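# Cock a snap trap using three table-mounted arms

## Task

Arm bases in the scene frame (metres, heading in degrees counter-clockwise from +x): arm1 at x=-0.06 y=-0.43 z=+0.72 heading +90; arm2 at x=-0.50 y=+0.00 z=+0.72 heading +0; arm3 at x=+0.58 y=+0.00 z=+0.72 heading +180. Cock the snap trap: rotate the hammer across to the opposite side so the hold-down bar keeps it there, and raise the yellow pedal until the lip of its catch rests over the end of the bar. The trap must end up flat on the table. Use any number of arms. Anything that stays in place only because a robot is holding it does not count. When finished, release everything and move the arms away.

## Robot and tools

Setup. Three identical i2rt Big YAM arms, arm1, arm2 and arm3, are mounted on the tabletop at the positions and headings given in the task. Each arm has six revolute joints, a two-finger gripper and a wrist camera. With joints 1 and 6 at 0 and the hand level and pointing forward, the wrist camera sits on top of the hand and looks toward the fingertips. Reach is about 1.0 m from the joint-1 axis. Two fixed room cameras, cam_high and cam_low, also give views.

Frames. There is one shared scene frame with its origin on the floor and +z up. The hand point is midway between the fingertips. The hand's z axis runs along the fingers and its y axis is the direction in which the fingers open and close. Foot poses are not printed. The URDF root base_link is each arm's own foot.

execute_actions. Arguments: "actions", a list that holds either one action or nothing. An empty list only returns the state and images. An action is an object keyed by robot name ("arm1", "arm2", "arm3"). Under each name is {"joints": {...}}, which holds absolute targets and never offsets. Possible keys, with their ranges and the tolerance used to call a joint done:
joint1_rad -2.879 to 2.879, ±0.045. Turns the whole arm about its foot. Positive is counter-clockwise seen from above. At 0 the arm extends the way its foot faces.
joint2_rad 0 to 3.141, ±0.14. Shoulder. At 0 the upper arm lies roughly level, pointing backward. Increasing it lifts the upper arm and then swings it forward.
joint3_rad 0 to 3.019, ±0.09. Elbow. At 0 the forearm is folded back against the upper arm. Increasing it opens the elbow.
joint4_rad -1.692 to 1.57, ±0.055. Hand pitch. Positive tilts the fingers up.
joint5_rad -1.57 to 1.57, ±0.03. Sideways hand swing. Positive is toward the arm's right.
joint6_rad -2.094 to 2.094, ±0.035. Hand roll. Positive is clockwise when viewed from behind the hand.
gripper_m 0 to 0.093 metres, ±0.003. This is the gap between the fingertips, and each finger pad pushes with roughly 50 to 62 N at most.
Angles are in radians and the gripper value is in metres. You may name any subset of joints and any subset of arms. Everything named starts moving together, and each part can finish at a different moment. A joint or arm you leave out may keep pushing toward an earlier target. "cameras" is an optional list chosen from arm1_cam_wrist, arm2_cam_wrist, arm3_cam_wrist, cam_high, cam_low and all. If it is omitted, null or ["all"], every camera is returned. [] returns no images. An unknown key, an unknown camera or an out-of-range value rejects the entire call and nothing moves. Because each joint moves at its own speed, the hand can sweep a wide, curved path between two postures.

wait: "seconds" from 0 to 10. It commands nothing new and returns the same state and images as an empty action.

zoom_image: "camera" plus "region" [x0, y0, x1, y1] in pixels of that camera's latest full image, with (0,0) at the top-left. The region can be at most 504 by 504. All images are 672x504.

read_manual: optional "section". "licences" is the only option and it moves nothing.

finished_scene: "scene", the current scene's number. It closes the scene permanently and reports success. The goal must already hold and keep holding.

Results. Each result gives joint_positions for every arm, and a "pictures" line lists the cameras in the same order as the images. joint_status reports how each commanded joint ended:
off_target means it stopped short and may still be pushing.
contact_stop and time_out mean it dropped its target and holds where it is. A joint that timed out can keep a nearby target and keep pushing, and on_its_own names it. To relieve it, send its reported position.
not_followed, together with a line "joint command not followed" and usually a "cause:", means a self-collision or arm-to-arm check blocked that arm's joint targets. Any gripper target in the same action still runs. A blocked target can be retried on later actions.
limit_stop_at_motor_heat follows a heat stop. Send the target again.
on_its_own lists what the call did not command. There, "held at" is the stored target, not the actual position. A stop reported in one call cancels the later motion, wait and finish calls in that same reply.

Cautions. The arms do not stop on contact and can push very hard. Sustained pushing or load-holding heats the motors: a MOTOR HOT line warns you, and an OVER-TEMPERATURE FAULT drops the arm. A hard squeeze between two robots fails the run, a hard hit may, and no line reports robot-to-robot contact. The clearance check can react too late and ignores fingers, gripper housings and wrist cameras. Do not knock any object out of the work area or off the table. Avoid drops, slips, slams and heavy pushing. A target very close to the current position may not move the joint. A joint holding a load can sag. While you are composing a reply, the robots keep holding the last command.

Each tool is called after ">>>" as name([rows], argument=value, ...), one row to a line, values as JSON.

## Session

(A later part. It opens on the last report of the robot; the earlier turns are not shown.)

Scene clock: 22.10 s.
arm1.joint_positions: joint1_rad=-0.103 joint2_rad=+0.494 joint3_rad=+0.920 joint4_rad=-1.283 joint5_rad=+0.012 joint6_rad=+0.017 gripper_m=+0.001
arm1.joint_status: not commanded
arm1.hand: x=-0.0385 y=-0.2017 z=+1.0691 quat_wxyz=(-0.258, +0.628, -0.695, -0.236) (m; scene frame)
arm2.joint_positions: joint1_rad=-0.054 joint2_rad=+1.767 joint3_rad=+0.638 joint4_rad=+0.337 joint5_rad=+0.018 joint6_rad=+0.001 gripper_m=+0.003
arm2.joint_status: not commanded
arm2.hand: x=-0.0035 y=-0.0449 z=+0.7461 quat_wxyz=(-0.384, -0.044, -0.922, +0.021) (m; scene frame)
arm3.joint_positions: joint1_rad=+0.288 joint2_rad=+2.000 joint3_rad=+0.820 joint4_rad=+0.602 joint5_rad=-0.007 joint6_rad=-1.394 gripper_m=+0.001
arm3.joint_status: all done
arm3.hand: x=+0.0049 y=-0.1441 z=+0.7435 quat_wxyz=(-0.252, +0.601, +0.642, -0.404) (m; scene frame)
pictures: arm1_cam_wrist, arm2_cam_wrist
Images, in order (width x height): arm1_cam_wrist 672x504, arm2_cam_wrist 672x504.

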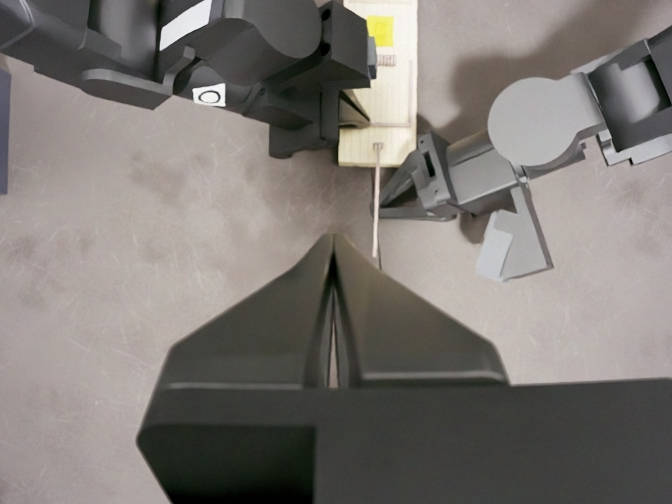

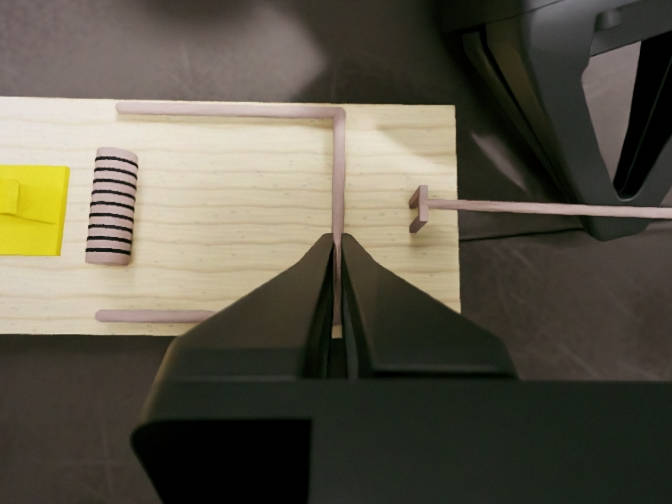

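>>> execute_actions([
  {"arm3":{"joints":{"joint4_rad":0.76,"joint2_rad":1.94}}},
], cameras=["arm2_cam_wrist"])

>>> execute_actions([
  {"arm3":{"joints":{"joint1_rad":0.21,"joint2_rad":1.89,"joint3_rad":0.79}}},
], cameras=["arm2_cam_wrist","cam_low"])

Scene clock: 23.17 s.
arm1.joint_positions: joint1_rad=-0.103 joint2_rad=+0.494 joint3_rad=+0.920 joint4_rad=-1.283 joint5_rad=+0.012 joint6_rad=+0.017 gripper_m=+0.001
arm1.joint_status: not commanded
arm1.hand: x=-0.0385 y=-0.2017 z=+1.0691 quat_wxyz=(-0.258, +0.628, -0.695, -0.236) (m; scene frame)
arm2.joint_positions: joint1_rad=-0.054 joint2_rad=+1.767 joint3_rad=+0.638 joint4_rad=+0.337 joint5_rad=+0.018 joint6_rad=+0.002 gripper_m=+0.003
arm2.joint_status: not commanded
arm2.hand: x=-0.0035 y=-0.0449 z=+0.7461 quat_wxyz=(-0.384, -0.044, -0.922, +0.021) (m; scene frame)
arm3.joint_positions: joint1_rad=+0.288 joint2_rad=+1.963 joint3_rad=+0.820 joint4_rad=+0.742 joint5_rad=-0.007 joint6_rad=-1.394 gripper_m=+0.001
arm3.joint_status: all done
arm3.hand: x=-0.0162 y=-0.1487 z=+0.7951 quat_wxyz=(-0.294, +0.570, +0.608, -0.467) (m; scene frame)
pictures: arm2_cam_wrist
Images, in order (width x height): arm2_cam_wrist 672x504.

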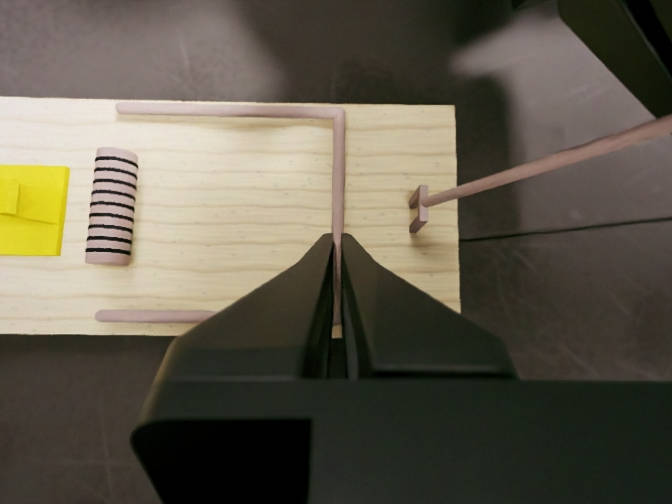

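Scene clock: 23.93 s.
arm1.joint_positions: joint1_rad=-0.103 joint2_rad=+0.494 joint3_rad=+0.920 joint4_rad=-1.283 joint5_rad=+0.012 joint6_rad=+0.017 gripper_m=+0.001
arm1.joint_status: not commanded
arm1.hand: x=-0.0385 y=-0.2017 z=+1.0691 quat_wxyz=(-0.258, +0.628, -0.695, -0.236) (m; scene frame)
arm2.joint_positions: joint1_rad=-0.054 joint2_rad=+1.767 joint3_rad=+0.638 joint4_rad=+0.337 joint5_rad=+0.018 joint6_rad=+0.002 gripper_m=+0.003
arm2.joint_status: not commanded
arm2.hand: x=-0.0035 y=-0.0449 z=+0.7461 quat_wxyz=(-0.384, -0.044, -0.922, +0.021) (m; scene frame)
arm3.joint_positions: joint1_rad=+0.203 joint2_rad=+1.914 joint3_rad=+0.797 joint4_rad=+0.743 joint5_rad=-0.007 joint6_rad=-1.394 gripper_m=+0.001
arm3.joint_status: all done
arm3.hand: x=-0.0220 y=-0.0968 z=+0.8146 quat_wxyz=(-0.319, +0.591, +0.579, -0.463) (m; scene frame)
pictures: arm2_cam_wrist, cam_low
Images, in order (width x height): arm2_cam_wrist 672x504, cam_low 672x504.

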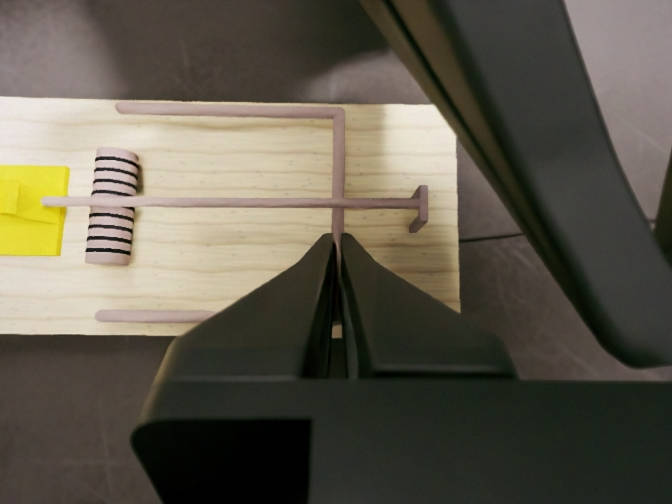

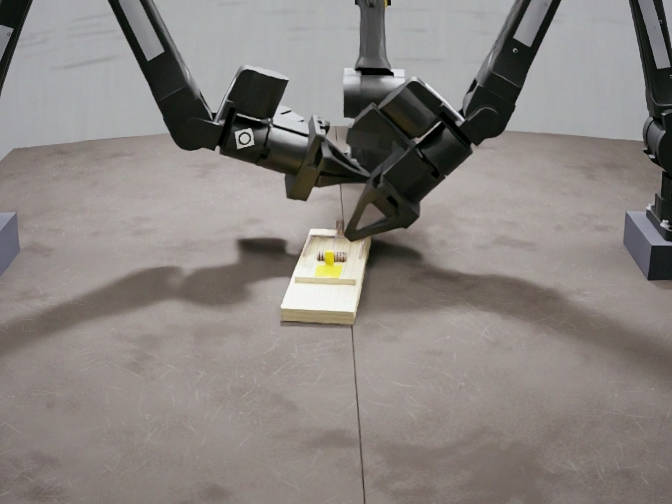

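>>> execute_actions([
  {"arm3":{"joints":{"joint1_rad":0.23,"joint2_rad":1.6,"joint3_rad":0.65,"joint4_rad":0.3,"joint6_rad":0}}},
], cameras=[])

>>> execute_actions([
  {"arm3":{"joints":{"joint1_rad":-0.09,"joint2_rad":1.68,"joint3_rad":0.9,"joint4_rad":-0.095}}},
], cameras=[])

>>> execute_actions([
  {"arm3":{"joints":{"joint2_rad":1.805,"joint3_rad":0.965}}},
], cameras=["arm1_cam_wrist","arm3_cam_wrist","cam_low"])

Scene clock: 26.47 s.
arm1.joint_positions: joint1_rad=-0.103 joint2_rad=+0.494 joint3_rad=+0.920 joint4_rad=-1.283 joint5_rad=+0.012 joint6_rad=+0.017 gripper_m=+0.001
arm1.joint_status: not commanded
arm1.hand: x=-0.0385 y=-0.2017 z=+1.0691 quat_wxyz=(-0.258, +0.628, -0.695, -0.236) (m; scene frame)
arm2.joint_positions: joint1_rad=-0.054 joint2_rad=+1.767 joint3_rad=+0.638 joint4_rad=+0.337 joint5_rad=+0.018 joint6_rad=+0.002 gripper_m=+0.003
arm2.joint_status: not commanded
arm2.hand: x=-0.0035 y=-0.0449 z=+0.7461 quat_wxyz=(-0.384, -0.044, -0.922, +0.021) (m; scene frame)
arm3.joint_positions: joint1_rad=+0.227 joint2_rad=+1.601 joint3_rad=+0.649 joint4_rad=+0.309 joint5_rad=-0.007 joint6_rad=-0.008 gripper_m=+0.001
arm3.joint_status: all done
arm3.hand: x=+0.0690 y=-0.0945 z=+0.8325 quat_wxyz=(+0.047, +0.891, +0.084, -0.444) (m; scene frame)
pictures: none
No camera images: the call's "cameras" was empty. Leave "cameras" out to get every camera's image.

Scene clock: 27.67 s.
arm1.joint_positions: joint1_rad=-0.103 joint2_rad=+0.494 joint3_rad=+0.920 joint4_rad=-1.283 joint5_rad=+0.012 joint6_rad=+0.017 gripper_m=+0.001
arm1.joint_status: not commanded
arm1.hand: x=-0.0385 y=-0.2017 z=+1.0691 quat_wxyz=(-0.258, +0.628, -0.695, -0.236) (m; scene frame)
arm2.joint_positions: joint1_rad=-0.054 joint2_rad=+1.767 joint3_rad=+0.638 joint4_rad=+0.337 joint5_rad=+0.018 joint6_rad=+0.002 gripper_m=+0.003
arm2.joint_status: not commanded
arm2.hand: x=-0.0035 y=-0.0449 z=+0.7461 quat_wxyz=(-0.384, -0.044, -0.922, +0.021) (m; scene frame)
arm3.joint_positions: joint1_rad=-0.095 joint2_rad=+1.678 joint3_rad=+0.872 joint4_rad=-0.087 joint5_rad=-0.007 joint6_rad=-0.007 gripper_m=+0.001
arm3.joint_status: all done
arm3.hand: x=+0.0364 y=+0.0759 z=+0.8146 quat_wxyz=(-0.016, +0.942, -0.063, -0.330) (m; scene frame)
pictures: none
No camera images: the call's "cameras" was empty. Leave "cameras" out to get every camera's image.

Scene clock: 28.60 s.
arm1.joint_positions: joint1_rad=-0.103 joint2_rad=+0.494 joint3_rad=+0.920 joint4_rad=-1.283 joint5_rad=+0.012 joint6_rad=+0.017 gripper_m=+0.001
arm1.joint_status: not commanded
arm1.hand: x=-0.0385 y=-0.2017 z=+1.0691 quat_wxyz=(-0.258, +0.628, -0.695, -0.236) (m; scene frame)
arm2.joint_positions: joint1_rad=-0.054 joint2_rad=+1.767 joint3_rad=+0.638 joint4_rad=+0.337 joint5_rad=+0.018 joint6_rad=+0.002 gripper_m=+0.003
arm2.joint_status: not commanded
arm2.hand: x=-0.0035 y=-0.0449 z=+0.7461 quat_wxyz=(-0.384, -0.044, -0.922, +0.021) (m; scene frame)
arm3.joint_positions: joint1_rad=-0.095 joint2_rad=+1.799 joint3_rad=+0.928 joint4_rad=-0.090 joint5_rad=-0.007 joint6_rad=-0.007 gripper_m=+0.001
arm3.joint_status: all done
arm3.hand: x=+0.0250 y=+0.0771 z=+0.7720 quat_wxyz=(-0.013, +0.953, -0.064, -0.297) (m; scene frame)
pictures: arm1_cam_wrist, arm3_cam_wrist, cam_low
Images, in order (width x height): arm1_cam_wrist 672x504, arm3_cam_wrist 672x504, cam_low 672x504.

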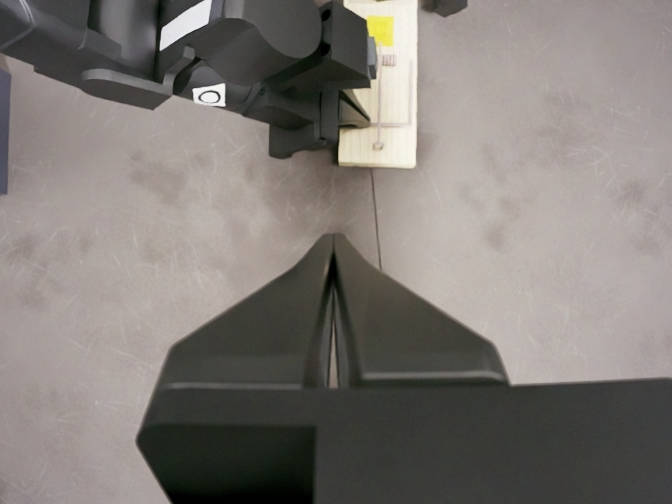

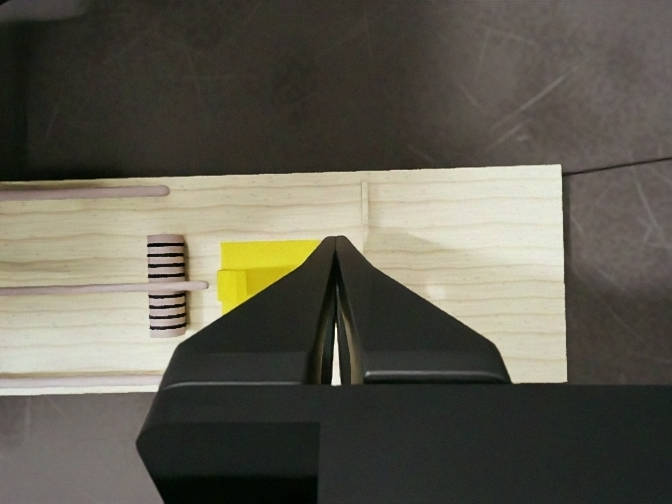

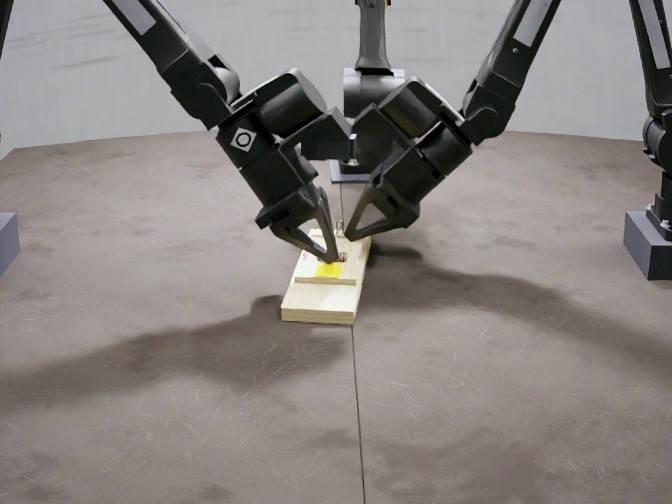

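>>> execute_actions([
  {"arm3":{"joints":{"joint1_rad":-0.036,"joint4_rad":-0.135}}},
], cameras=["arm2_cam_wrist","arm3_cam_wrist","cam_low"])

Scene clock: 29.47 s.
arm1.joint_positions: joint1_rad=-0.103 joint2_rad=+0.494 joint3_rad=+0.920 joint4_rad=-1.283 joint5_rad=+0.012 joint6_rad=+0.017 gripper_m=+0.001
arm1.joint_status: not commanded
arm1.hand: x=-0.0385 y=-0.2017 z=+1.0691 quat_wxyz=(-0.258, +0.628, -0.695, -0.236) (m; scene frame)
arm2.joint_positions: joint1_rad=-0.054 joint2_rad=+1.767 joint3_rad=+0.638 joint4_rad=+0.337 joint5_rad=+0.018 joint6_rad=+0.002 gripper_m=+0.003
arm2.joint_status: not commanded
arm2.hand: x=-0.0035 y=-0.0449 z=+0.7461 quat_wxyz=(-0.384, -0.044, -0.922, +0.021) (m; scene frame)
arm3.joint_positions: joint1_rad=-0.032 joint2_rad=+1.799 joint3_rad=+0.928 joint4_rad=-0.126 joint5_rad=-0.007 joint6_rad=-0.007 gripper_m=+0.001
arm3.joint_status: all done
arm3.hand: x=+0.0286 y=+0.0410 z=+0.7675 quat_wxyz=(-0.003, +0.959, -0.034, -0.280) (m; scene frame)
pictures: arm2_cam_wrist, arm3_cam_wrist, cam_low
Images, in order (width x height): arm2_cam_wrist 672x504, arm3_cam_wrist 672x504, cam_low 672x504.

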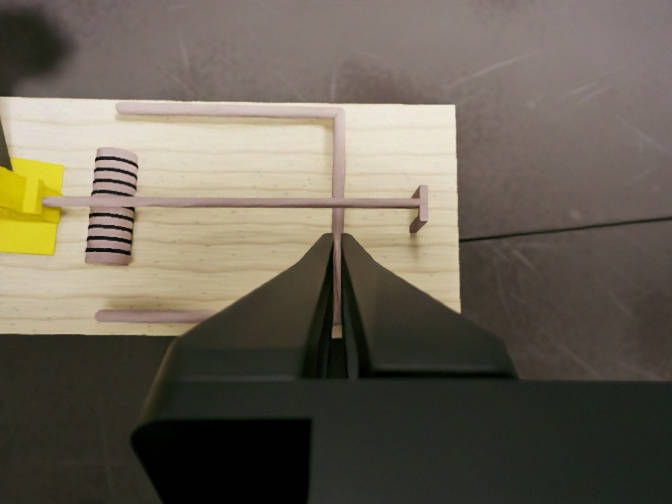

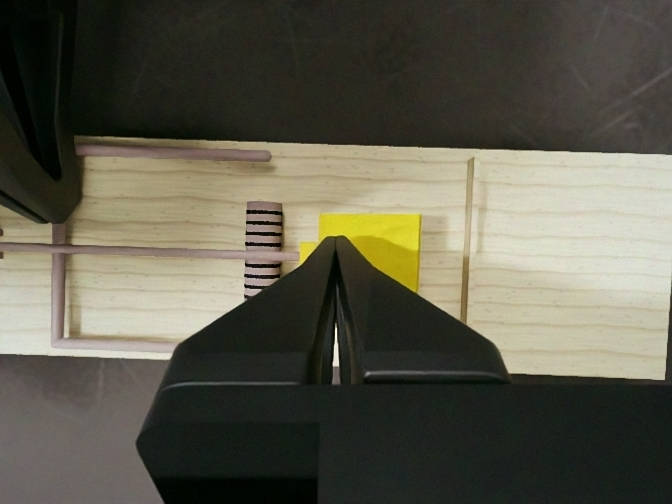

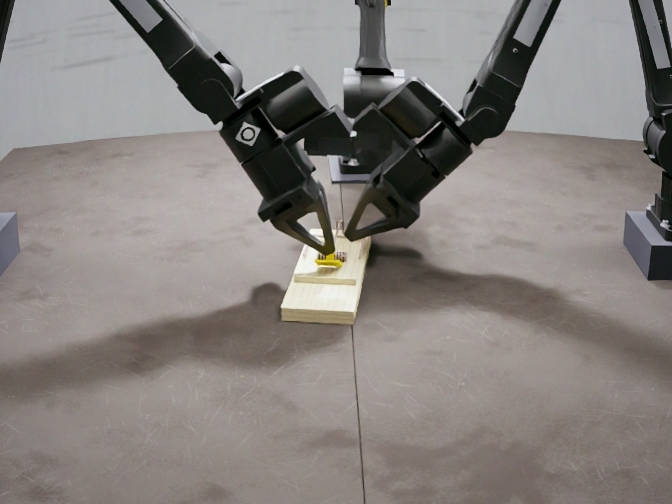

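>>> execute_actions([
  {"arm3":{"joints":{"joint1_rad":-0.022}},"arm2":{"joints":{"joint2_rad":1.76}}},
], cameras=["arm2_cam_wrist","arm3_cam_wrist"])

Scene clock: 30.47 s.
arm1.joint_positions: joint1_rad=-0.103 joint2_rad=+0.494 joint3_rad=+0.920 joint4_rad=-1.283 joint5_rad=+0.012 joint6_rad=+0.017 gripper_m=+0.001
arm1.joint_status: not commanded
arm1.hand: x=-0.0385 y=-0.2017 z=+1.0691 quat_wxyz=(-0.258, +0.628, -0.695, -0.236) (m; scene frame)
arm2.joint_positions: joint1_rad=-0.054 joint2_rad=+1.707 joint3_rad=+0.599 joint4_rad=+0.329 joint5_rad=+0.017 joint6_rad=+0.002 gripper_m=+0.003
arm2.joint_status: all done
arm2.hand: x=-0.0157 y=-0.0442 z=+0.7596 quat_wxyz=(-0.390, -0.044, -0.920, +0.021) (m; scene frame)
arm3.joint_positions: joint1_rad=-0.031 joint2_rad=+1.799 joint3_rad=+0.928 joint4_rad=-0.126 joint5_rad=-0.007 joint6_rad=-0.007 gripper_m=+0.001
arm3.joint_status: all done
arm3.hand: x=+0.0285 y=+0.0404 z=+0.7675 quat_wxyz=(-0.003, +0.959, -0.033, -0.280) (m; scene frame)
pictures: arm2_cam_wrist, arm3_cam_wrist
Images, in order (width x height): arm2_cam_wrist 672x504, arm3_cam_wrist 672x504.

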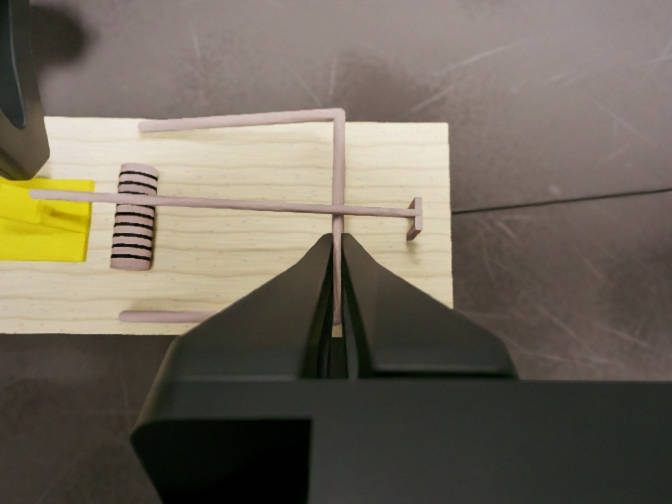

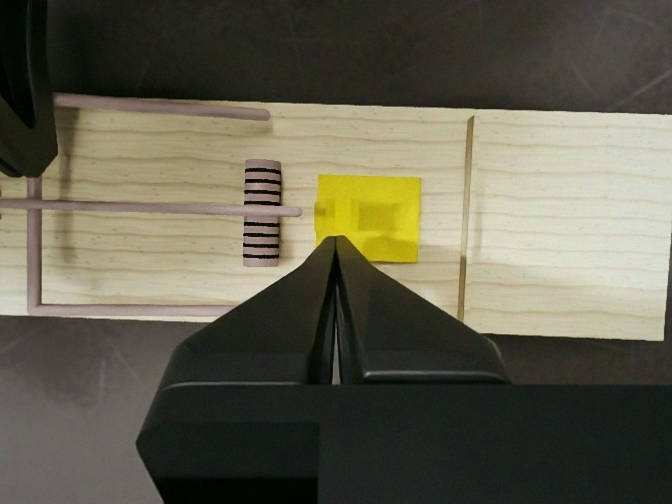

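>>> execute_actions([
  {"arm3":{"joints":{"joint1_rad":-0.07}},"arm2":{"joints":{"joint2_rad":1.83}}},
], cameras=[])

>>> execute_actions([
  {"arm3":{"joints":{"joint4_rad":-0.01,"joint2_rad":1.84}}},
], cameras=["arm2_cam_wrist","arm3_cam_wrist","cam_low"])

Scene clock: 31.33 s.
arm1.joint_positions: joint1_rad=-0.103 joint2_rad=+0.494 joint3_rad=+0.920 joint4_rad=-1.283 joint5_rad=+0.012 joint6_rad=+0.017 gripper_m=+0.001
arm1.joint_status: not commanded
arm1.hand: x=-0.0385 y=-0.2017 z=+1.0691 quat_wxyz=(-0.258, +0.628, -0.695, -0.236) (m; scene frame)
arm2.joint_positions: joint1_rad=-0.055 joint2_rad=+1.742 joint3_rad=+0.608 joint4_rad=+0.330 joint5_rad=+0.019 joint6_rad=+0.002 gripper_m=+0.003
arm2.joint_status: all done
arm2.hand: x=-0.0161 y=-0.0448 z=+0.7466 quat_wxyz=(-0.378, -0.045, -0.924, +0.022) (m; scene frame)
arm3.joint_positions: joint1_rad=-0.070 joint2_rad=+1.799 joint3_rad=+0.928 joint4_rad=-0.126 joint5_rad=-0.007 joint6_rad=-0.007 gripper_m=+0.001
arm3.joint_status: all done
arm3.hand: x=+0.0306 y=+0.0622 z=+0.7673 quat_wxyz=(-0.009, +0.959, -0.052, -0.280) (m; scene frame)
pictures: none
No camera images: the call's "cameras" was empty. Leave "cameras" out to get every camera's image.

Scene clock: 32.13 s.
arm1.joint_positions: joint1_rad=-0.103 joint2_rad=+0.494 joint3_rad=+0.920 joint4_rad=-1.283 joint5_rad=+0.012 joint6_rad=+0.017 gripper_m=+0.001
arm1.joint_status: not commanded
arm1.hand: x=-0.0385 y=-0.2017 z=+1.0691 quat_wxyz=(-0.258, +0.628, -0.695, -0.236) (m; scene frame)
arm2.joint_positions: joint1_rad=-0.055 joint2_rad=+1.742 joint3_rad=+0.608 joint4_rad=+0.330 joint5_rad=+0.019 joint6_rad=+0.002 gripper_m=+0.003
arm2.joint_status: not commanded
arm2.hand: x=-0.0161 y=-0.0448 z=+0.7466 quat_wxyz=(-0.378, -0.045, -0.924, +0.022) (m; scene frame)
arm3.joint_positions: joint1_rad=-0.070 joint2_rad=+1.819 joint3_rad=+0.928 joint4_rad=-0.027 joint5_rad=-0.007 joint6_rad=-0.007 gripper_m=+0.001
arm3.joint_status: all done
arm3.hand: x=+0.0136 y=+0.0642 z=+0.7704 quat_wxyz=(-0.011, +0.947, -0.052, -0.318) (m; scene frame)
pictures: arm2_cam_wrist, arm3_cam_wrist, cam_low
Images, in order (width x height): arm2_cam_wrist 672x504, arm3_cam_wrist 672x504, cam_low 672x504.

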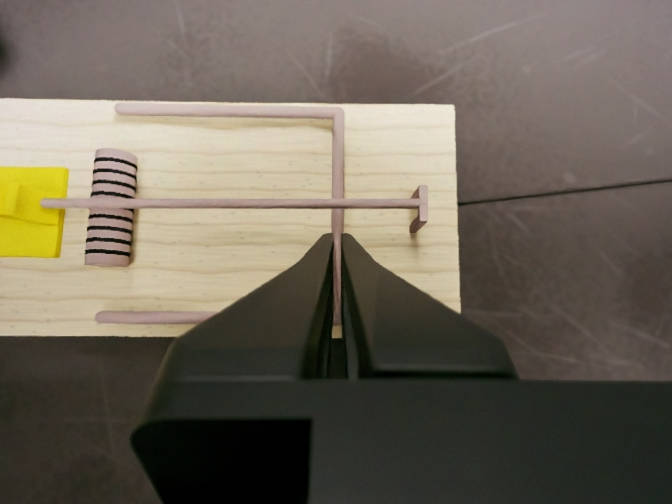

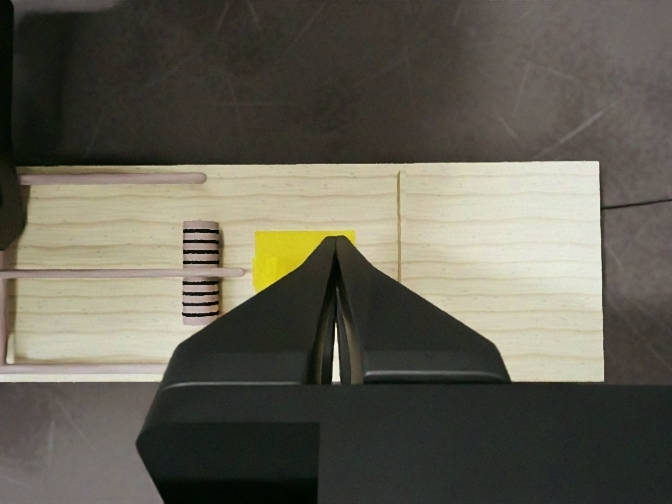

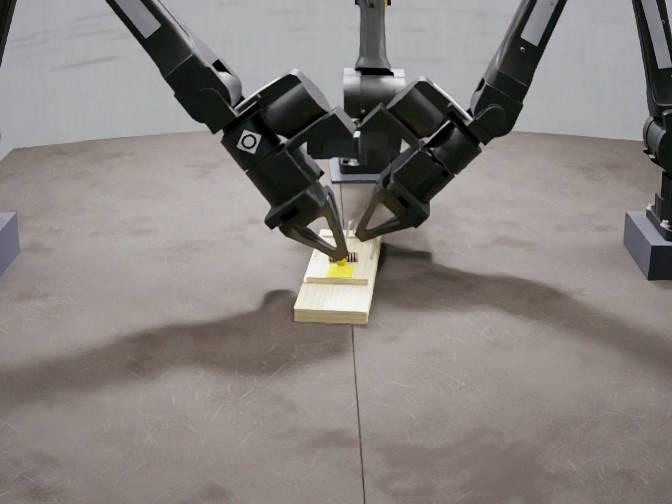

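>>> execute_actions([
  {"arm3":{"joints":{"joint1_rad":-0.03,"joint4_rad":-0.05}}},
], cameras=["arm2_cam_wrist","arm3_cam_wrist"])

>>> execute_actions([
  {"arm2":{"joints":{"joint2_rad":1.775,"joint3_rad":0.585}}},
], cameras=["arm2_cam_wrist","arm3_cam_wrist"])

Scene clock: 33.03 s.
arm1.joint_positions: joint1_rad=-0.103 joint2_rad=+0.494 joint3_rad=+0.920 joint4_rad=-1.283 joint5_rad=+0.012 joint6_rad=+0.017 gripper_m=+0.001
arm1.joint_status: not commanded
arm1.hand: x=-0.0385 y=-0.2017 z=+1.0691 quat_wxyz=(-0.258, +0.628, -0.695, -0.236) (m; scene frame)
arm2.joint_positions: joint1_rad=-0.055 joint2_rad=+1.742 joint3_rad=+0.608 joint4_rad=+0.330 joint5_rad=+0.019 joint6_rad=+0.002 gripper_m=+0.003
arm2.joint_status: not commanded
arm2.hand: x=-0.0161 y=-0.0448 z=+0.7466 quat_wxyz=(-0.378, -0.045, -0.924, +0.022) (m; scene frame)
arm3.joint_positions: joint1_rad=-0.030 joint2_rad=+1.819 joint3_rad=+0.928 joint4_rad=-0.041 joint5_rad=-0.007 joint6_rad=-0.007 gripper_m=+0.001
arm3.joint_status: all done
arm3.hand: x=+0.0142 y=+0.0410 z=+0.7686 quat_wxyz=(-0.004, +0.950, -0.033, -0.312) (m; scene frame)
pictures: arm2_cam_wrist, arm3_cam_wrist
Images, in order (width x height): arm2_cam_wrist 672x504, arm3_cam_wrist 672x504.

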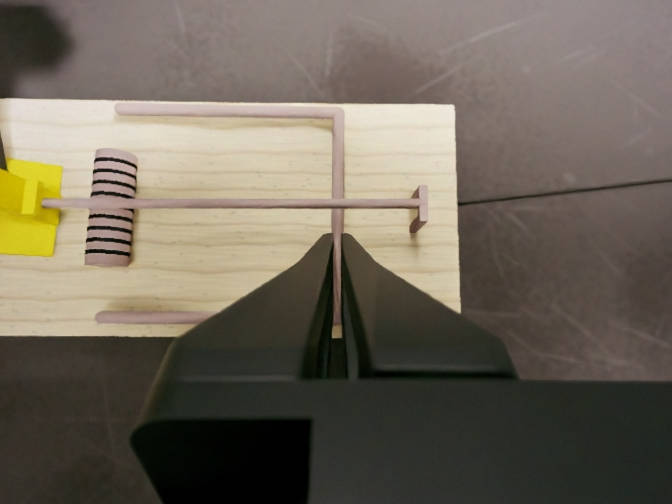

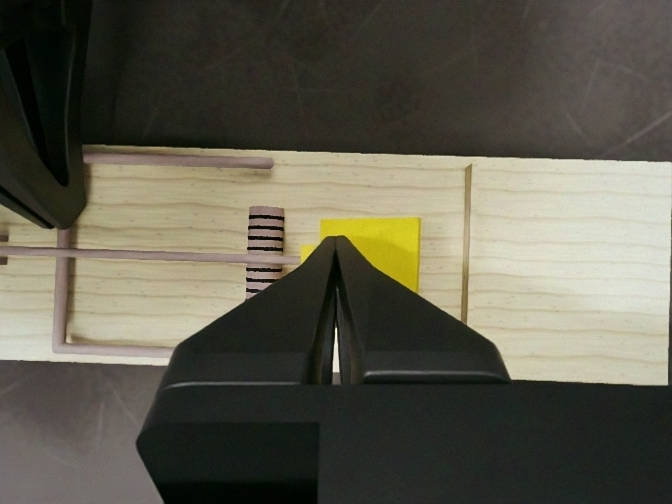

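Scene clock: 33.70 s.
arm1.joint_positions: joint1_rad=-0.103 joint2_rad=+0.494 joint3_rad=+0.920 joint4_rad=-1.283 joint5_rad=+0.012 joint6_rad=+0.017 gripper_m=+0.001
arm1.joint_status: not commanded
arm1.hand: x=-0.0385 y=-0.2017 z=+1.0691 quat_wxyz=(-0.258, +0.628, -0.695, -0.236) (m; scene frame)
arm2.joint_positions: joint1_rad=-0.055 joint2_rad=+1.721 joint3_rad=+0.609 joint4_rad=+0.326 joint5_rad=+0.019 joint6_rad=+0.002 gripper_m=+0.003
arm2.joint_status: all done
arm2.hand: x=-0.0132 y=-0.0450 z=+0.7560 quat_wxyz=(-0.386, -0.045, -0.921, +0.022) (m; scene frame)
arm3.joint_positions: joint1_rad=-0.030 joint2_rad=+1.819 joint3_rad=+0.928 joint4_rad=-0.041 joint5_rad=-0.007 joint6_rad=-0.007 gripper_m=+0.001
arm3.joint_status: not commanded
arm3.hand: x=+0.0142 y=+0.0410 z=+0.7686 quat_wxyz=(-0.004, +0.950, -0.033, -0.312) (m; scene frame)
pictures: arm2_cam_wrist, arm3_cam_wrist
Images, in order (width x height): arm2_cam_wrist 672x504, arm3_cam_wrist 672x504.

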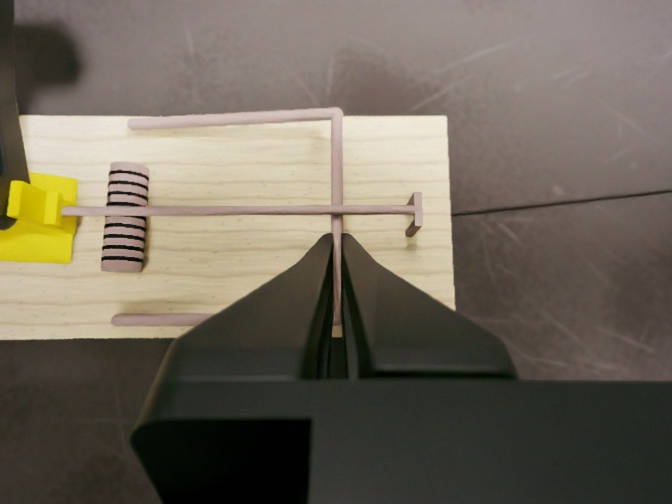

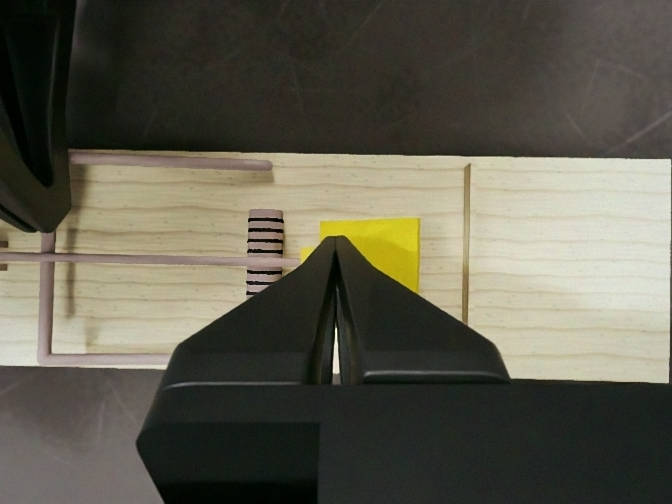

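>>> execute_actions([
  {"arm2":{"joints":{"joint2_rad":1.705,"joint3_rad":0.6,"joint4_rad":0.32,"joint1_rad":-0.055}}},
], cameras=["arm2_cam_wrist"])

>>> execute_actions([
  {"arm2":{"joints":{"gripper_m":0.015}}},
], cameras=["arm2_cam_wrist"])

>>> execute_actions([
  {"arm3":{"joints":{"joint1_rad":-0.055,"joint2_rad":1.4}},"arm2":{"joints":{"joint2_rad":1.25,"joint4_rad":0.1}}},
], cameras=["arm1_cam_wrist","cam_low"])

Scene clock: 34.60 s.
arm1.joint_positions: joint1_rad=-0.103 joint2_rad=+0.494 joint3_rad=+0.920 joint4_rad=-1.283 joint5_rad=+0.012 joint6_rad=+0.017 gripper_m=+0.001
arm1.joint_status: not commanded
arm1.hand: x=-0.0385 y=-0.2017 z=+1.0691 quat_wxyz=(-0.258, +0.628, -0.695, -0.236) (m; scene frame)
arm2.joint_positions: joint1_rad=-0.055 joint2_rad=+1.715 joint3_rad=+0.608 joint4_rad=+0.326 joint5_rad=+0.019 joint6_rad=+0.002 gripper_m=+0.003
arm2.joint_status: all done
arm2.hand: x=-0.0132 y=-0.0451 z=+0.7581 quat_wxyz=(-0.388, -0.045, -0.920, +0.022) (m; scene frame)
arm3.joint_positions: joint1_rad=-0.030 joint2_rad=+1.819 joint3_rad=+0.928 joint4_rad=-0.041 joint5_rad=-0.007 joint6_rad=-0.007 gripper_m=+0.001
arm3.joint_status: not commanded
arm3.hand: x=+0.0142 y=+0.0410 z=+0.7686 quat_wxyz=(-0.004, +0.950, -0.033, -0.312) (m; scene frame)
pictures: arm2_cam_wrist
Images, in order (width x height): arm2_cam_wrist 672x504.

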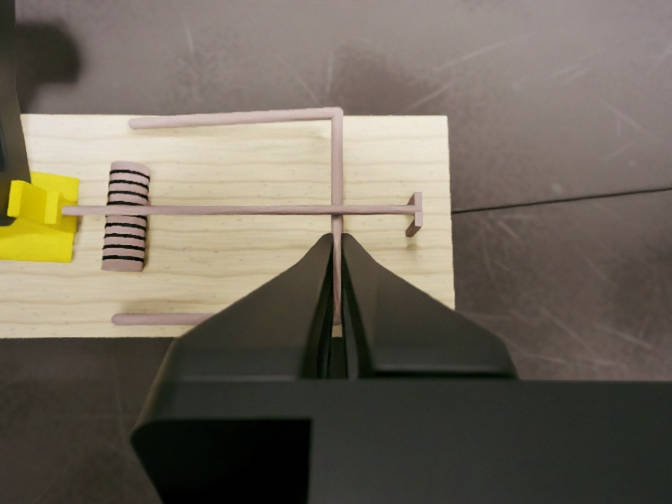

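Scene clock: 35.07 s.
arm1.joint_positions: joint1_rad=-0.103 joint2_rad=+0.494 joint3_rad=+0.920 joint4_rad=-1.283 joint5_rad=+0.012 joint6_rad=+0.017 gripper_m=+0.001
arm1.joint_status: not commanded
arm1.hand: x=-0.0385 y=-0.2017 z=+1.0691 quat_wxyz=(-0.258, +0.628, -0.695, -0.236) (m; scene frame)
arm2.joint_positions: joint1_rad=-0.055 joint2_rad=+1.715 joint3_rad=+0.606 joint4_rad=+0.326 joint5_rad=+0.019 joint6_rad=+0.002 gripper_m=+0.015
arm2.joint_status: all done
arm2.hand: x=-0.0139 y=-0.0450 z=+0.7576 quat_wxyz=(-0.388, -0.045, -0.920, +0.022) (m; scene frame)
arm3.joint_positions: joint1_rad=-0.030 joint2_rad=+1.819 joint3_rad=+0.928 joint4_rad=-0.041 joint5_rad=-0.007 joint6_rad=-0.007 gripper_m=+0.001
arm3.joint_status: not commanded
arm3.hand: x=+0.0142 y=+0.0410 z=+0.7686 quat_wxyz=(-0.004, +0.950, -0.033, -0.312) (m; scene frame)
pictures: arm2_cam_wrist
Images, in order (width x height): arm2_cam_wrist 672x504.

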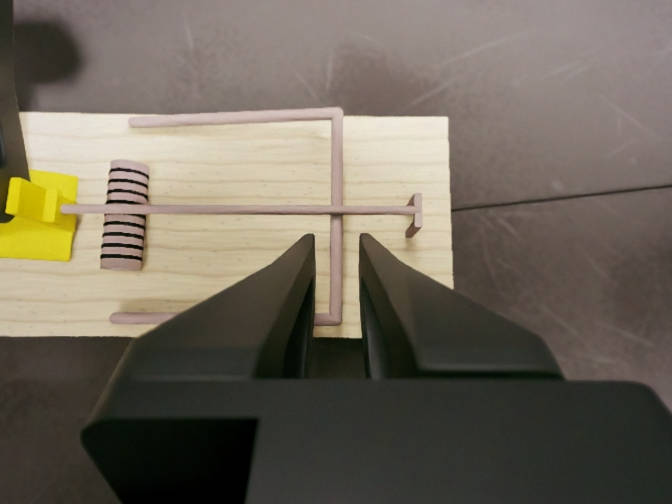

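Scene clock: 36.33 s.
arm1.joint_positions: joint1_rad=-0.103 joint2_rad=+0.494 joint3_rad=+0.920 joint4_rad=-1.283 joint5_rad=+0.012 joint6_rad=+0.017 gripper_m=+0.001
arm1.joint_status: not commanded
arm1.hand: x=-0.0385 y=-0.2017 z=+1.0691 quat_wxyz=(-0.258, +0.628, -0.695, -0.236) (m; scene frame)
arm2.joint_positions: joint1_rad=-0.055 joint2_rad=+1.246 joint3_rad=+0.589 joint4_rad=+0.110 joint5_rad=+0.019 joint6_rad=+0.002 gripper_m=+0.015
arm2.joint_status: all done
arm2.hand: x=-0.0259 y=-0.0450 z=+0.9273 quat_wxyz=(-0.493, -0.044, -0.868, +0.026) (m; scene frame)
arm3.joint_positions: joint1_rad=-0.051 joint2_rad=+1.382 joint3_rad=+0.929 joint4_rad=-0.049 joint5_rad=-0.007 joint6_rad=-0.007 gripper_m=+0.001
arm3.joint_status: all done
arm3.hand: x=+0.0050 y=+0.0566 z=+1.0123 quat_wxyz=(-0.018, +0.861, -0.039, -0.507) (m; scene frame)
pictures: arm1_cam_wrist, cam_low
Images, in order (width x height): arm1_cam_wrist 672x504, cam_low 672x504.

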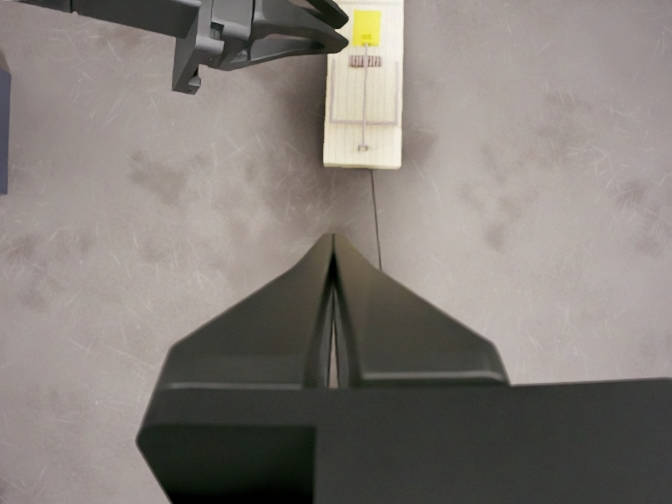

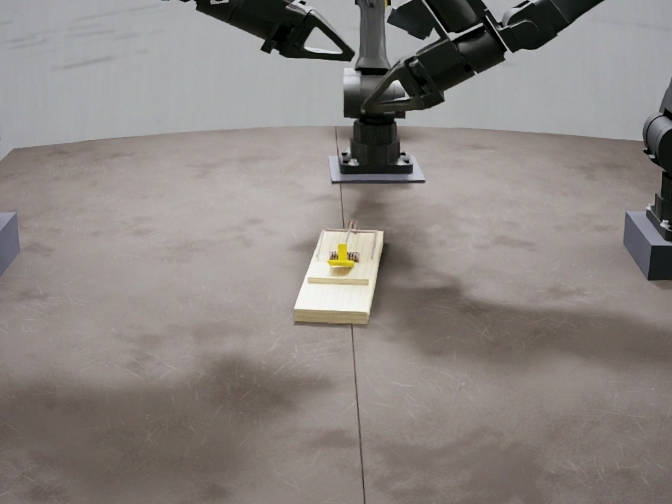

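>>> finished_scene(scene=2)

The scene is finished: the task was done.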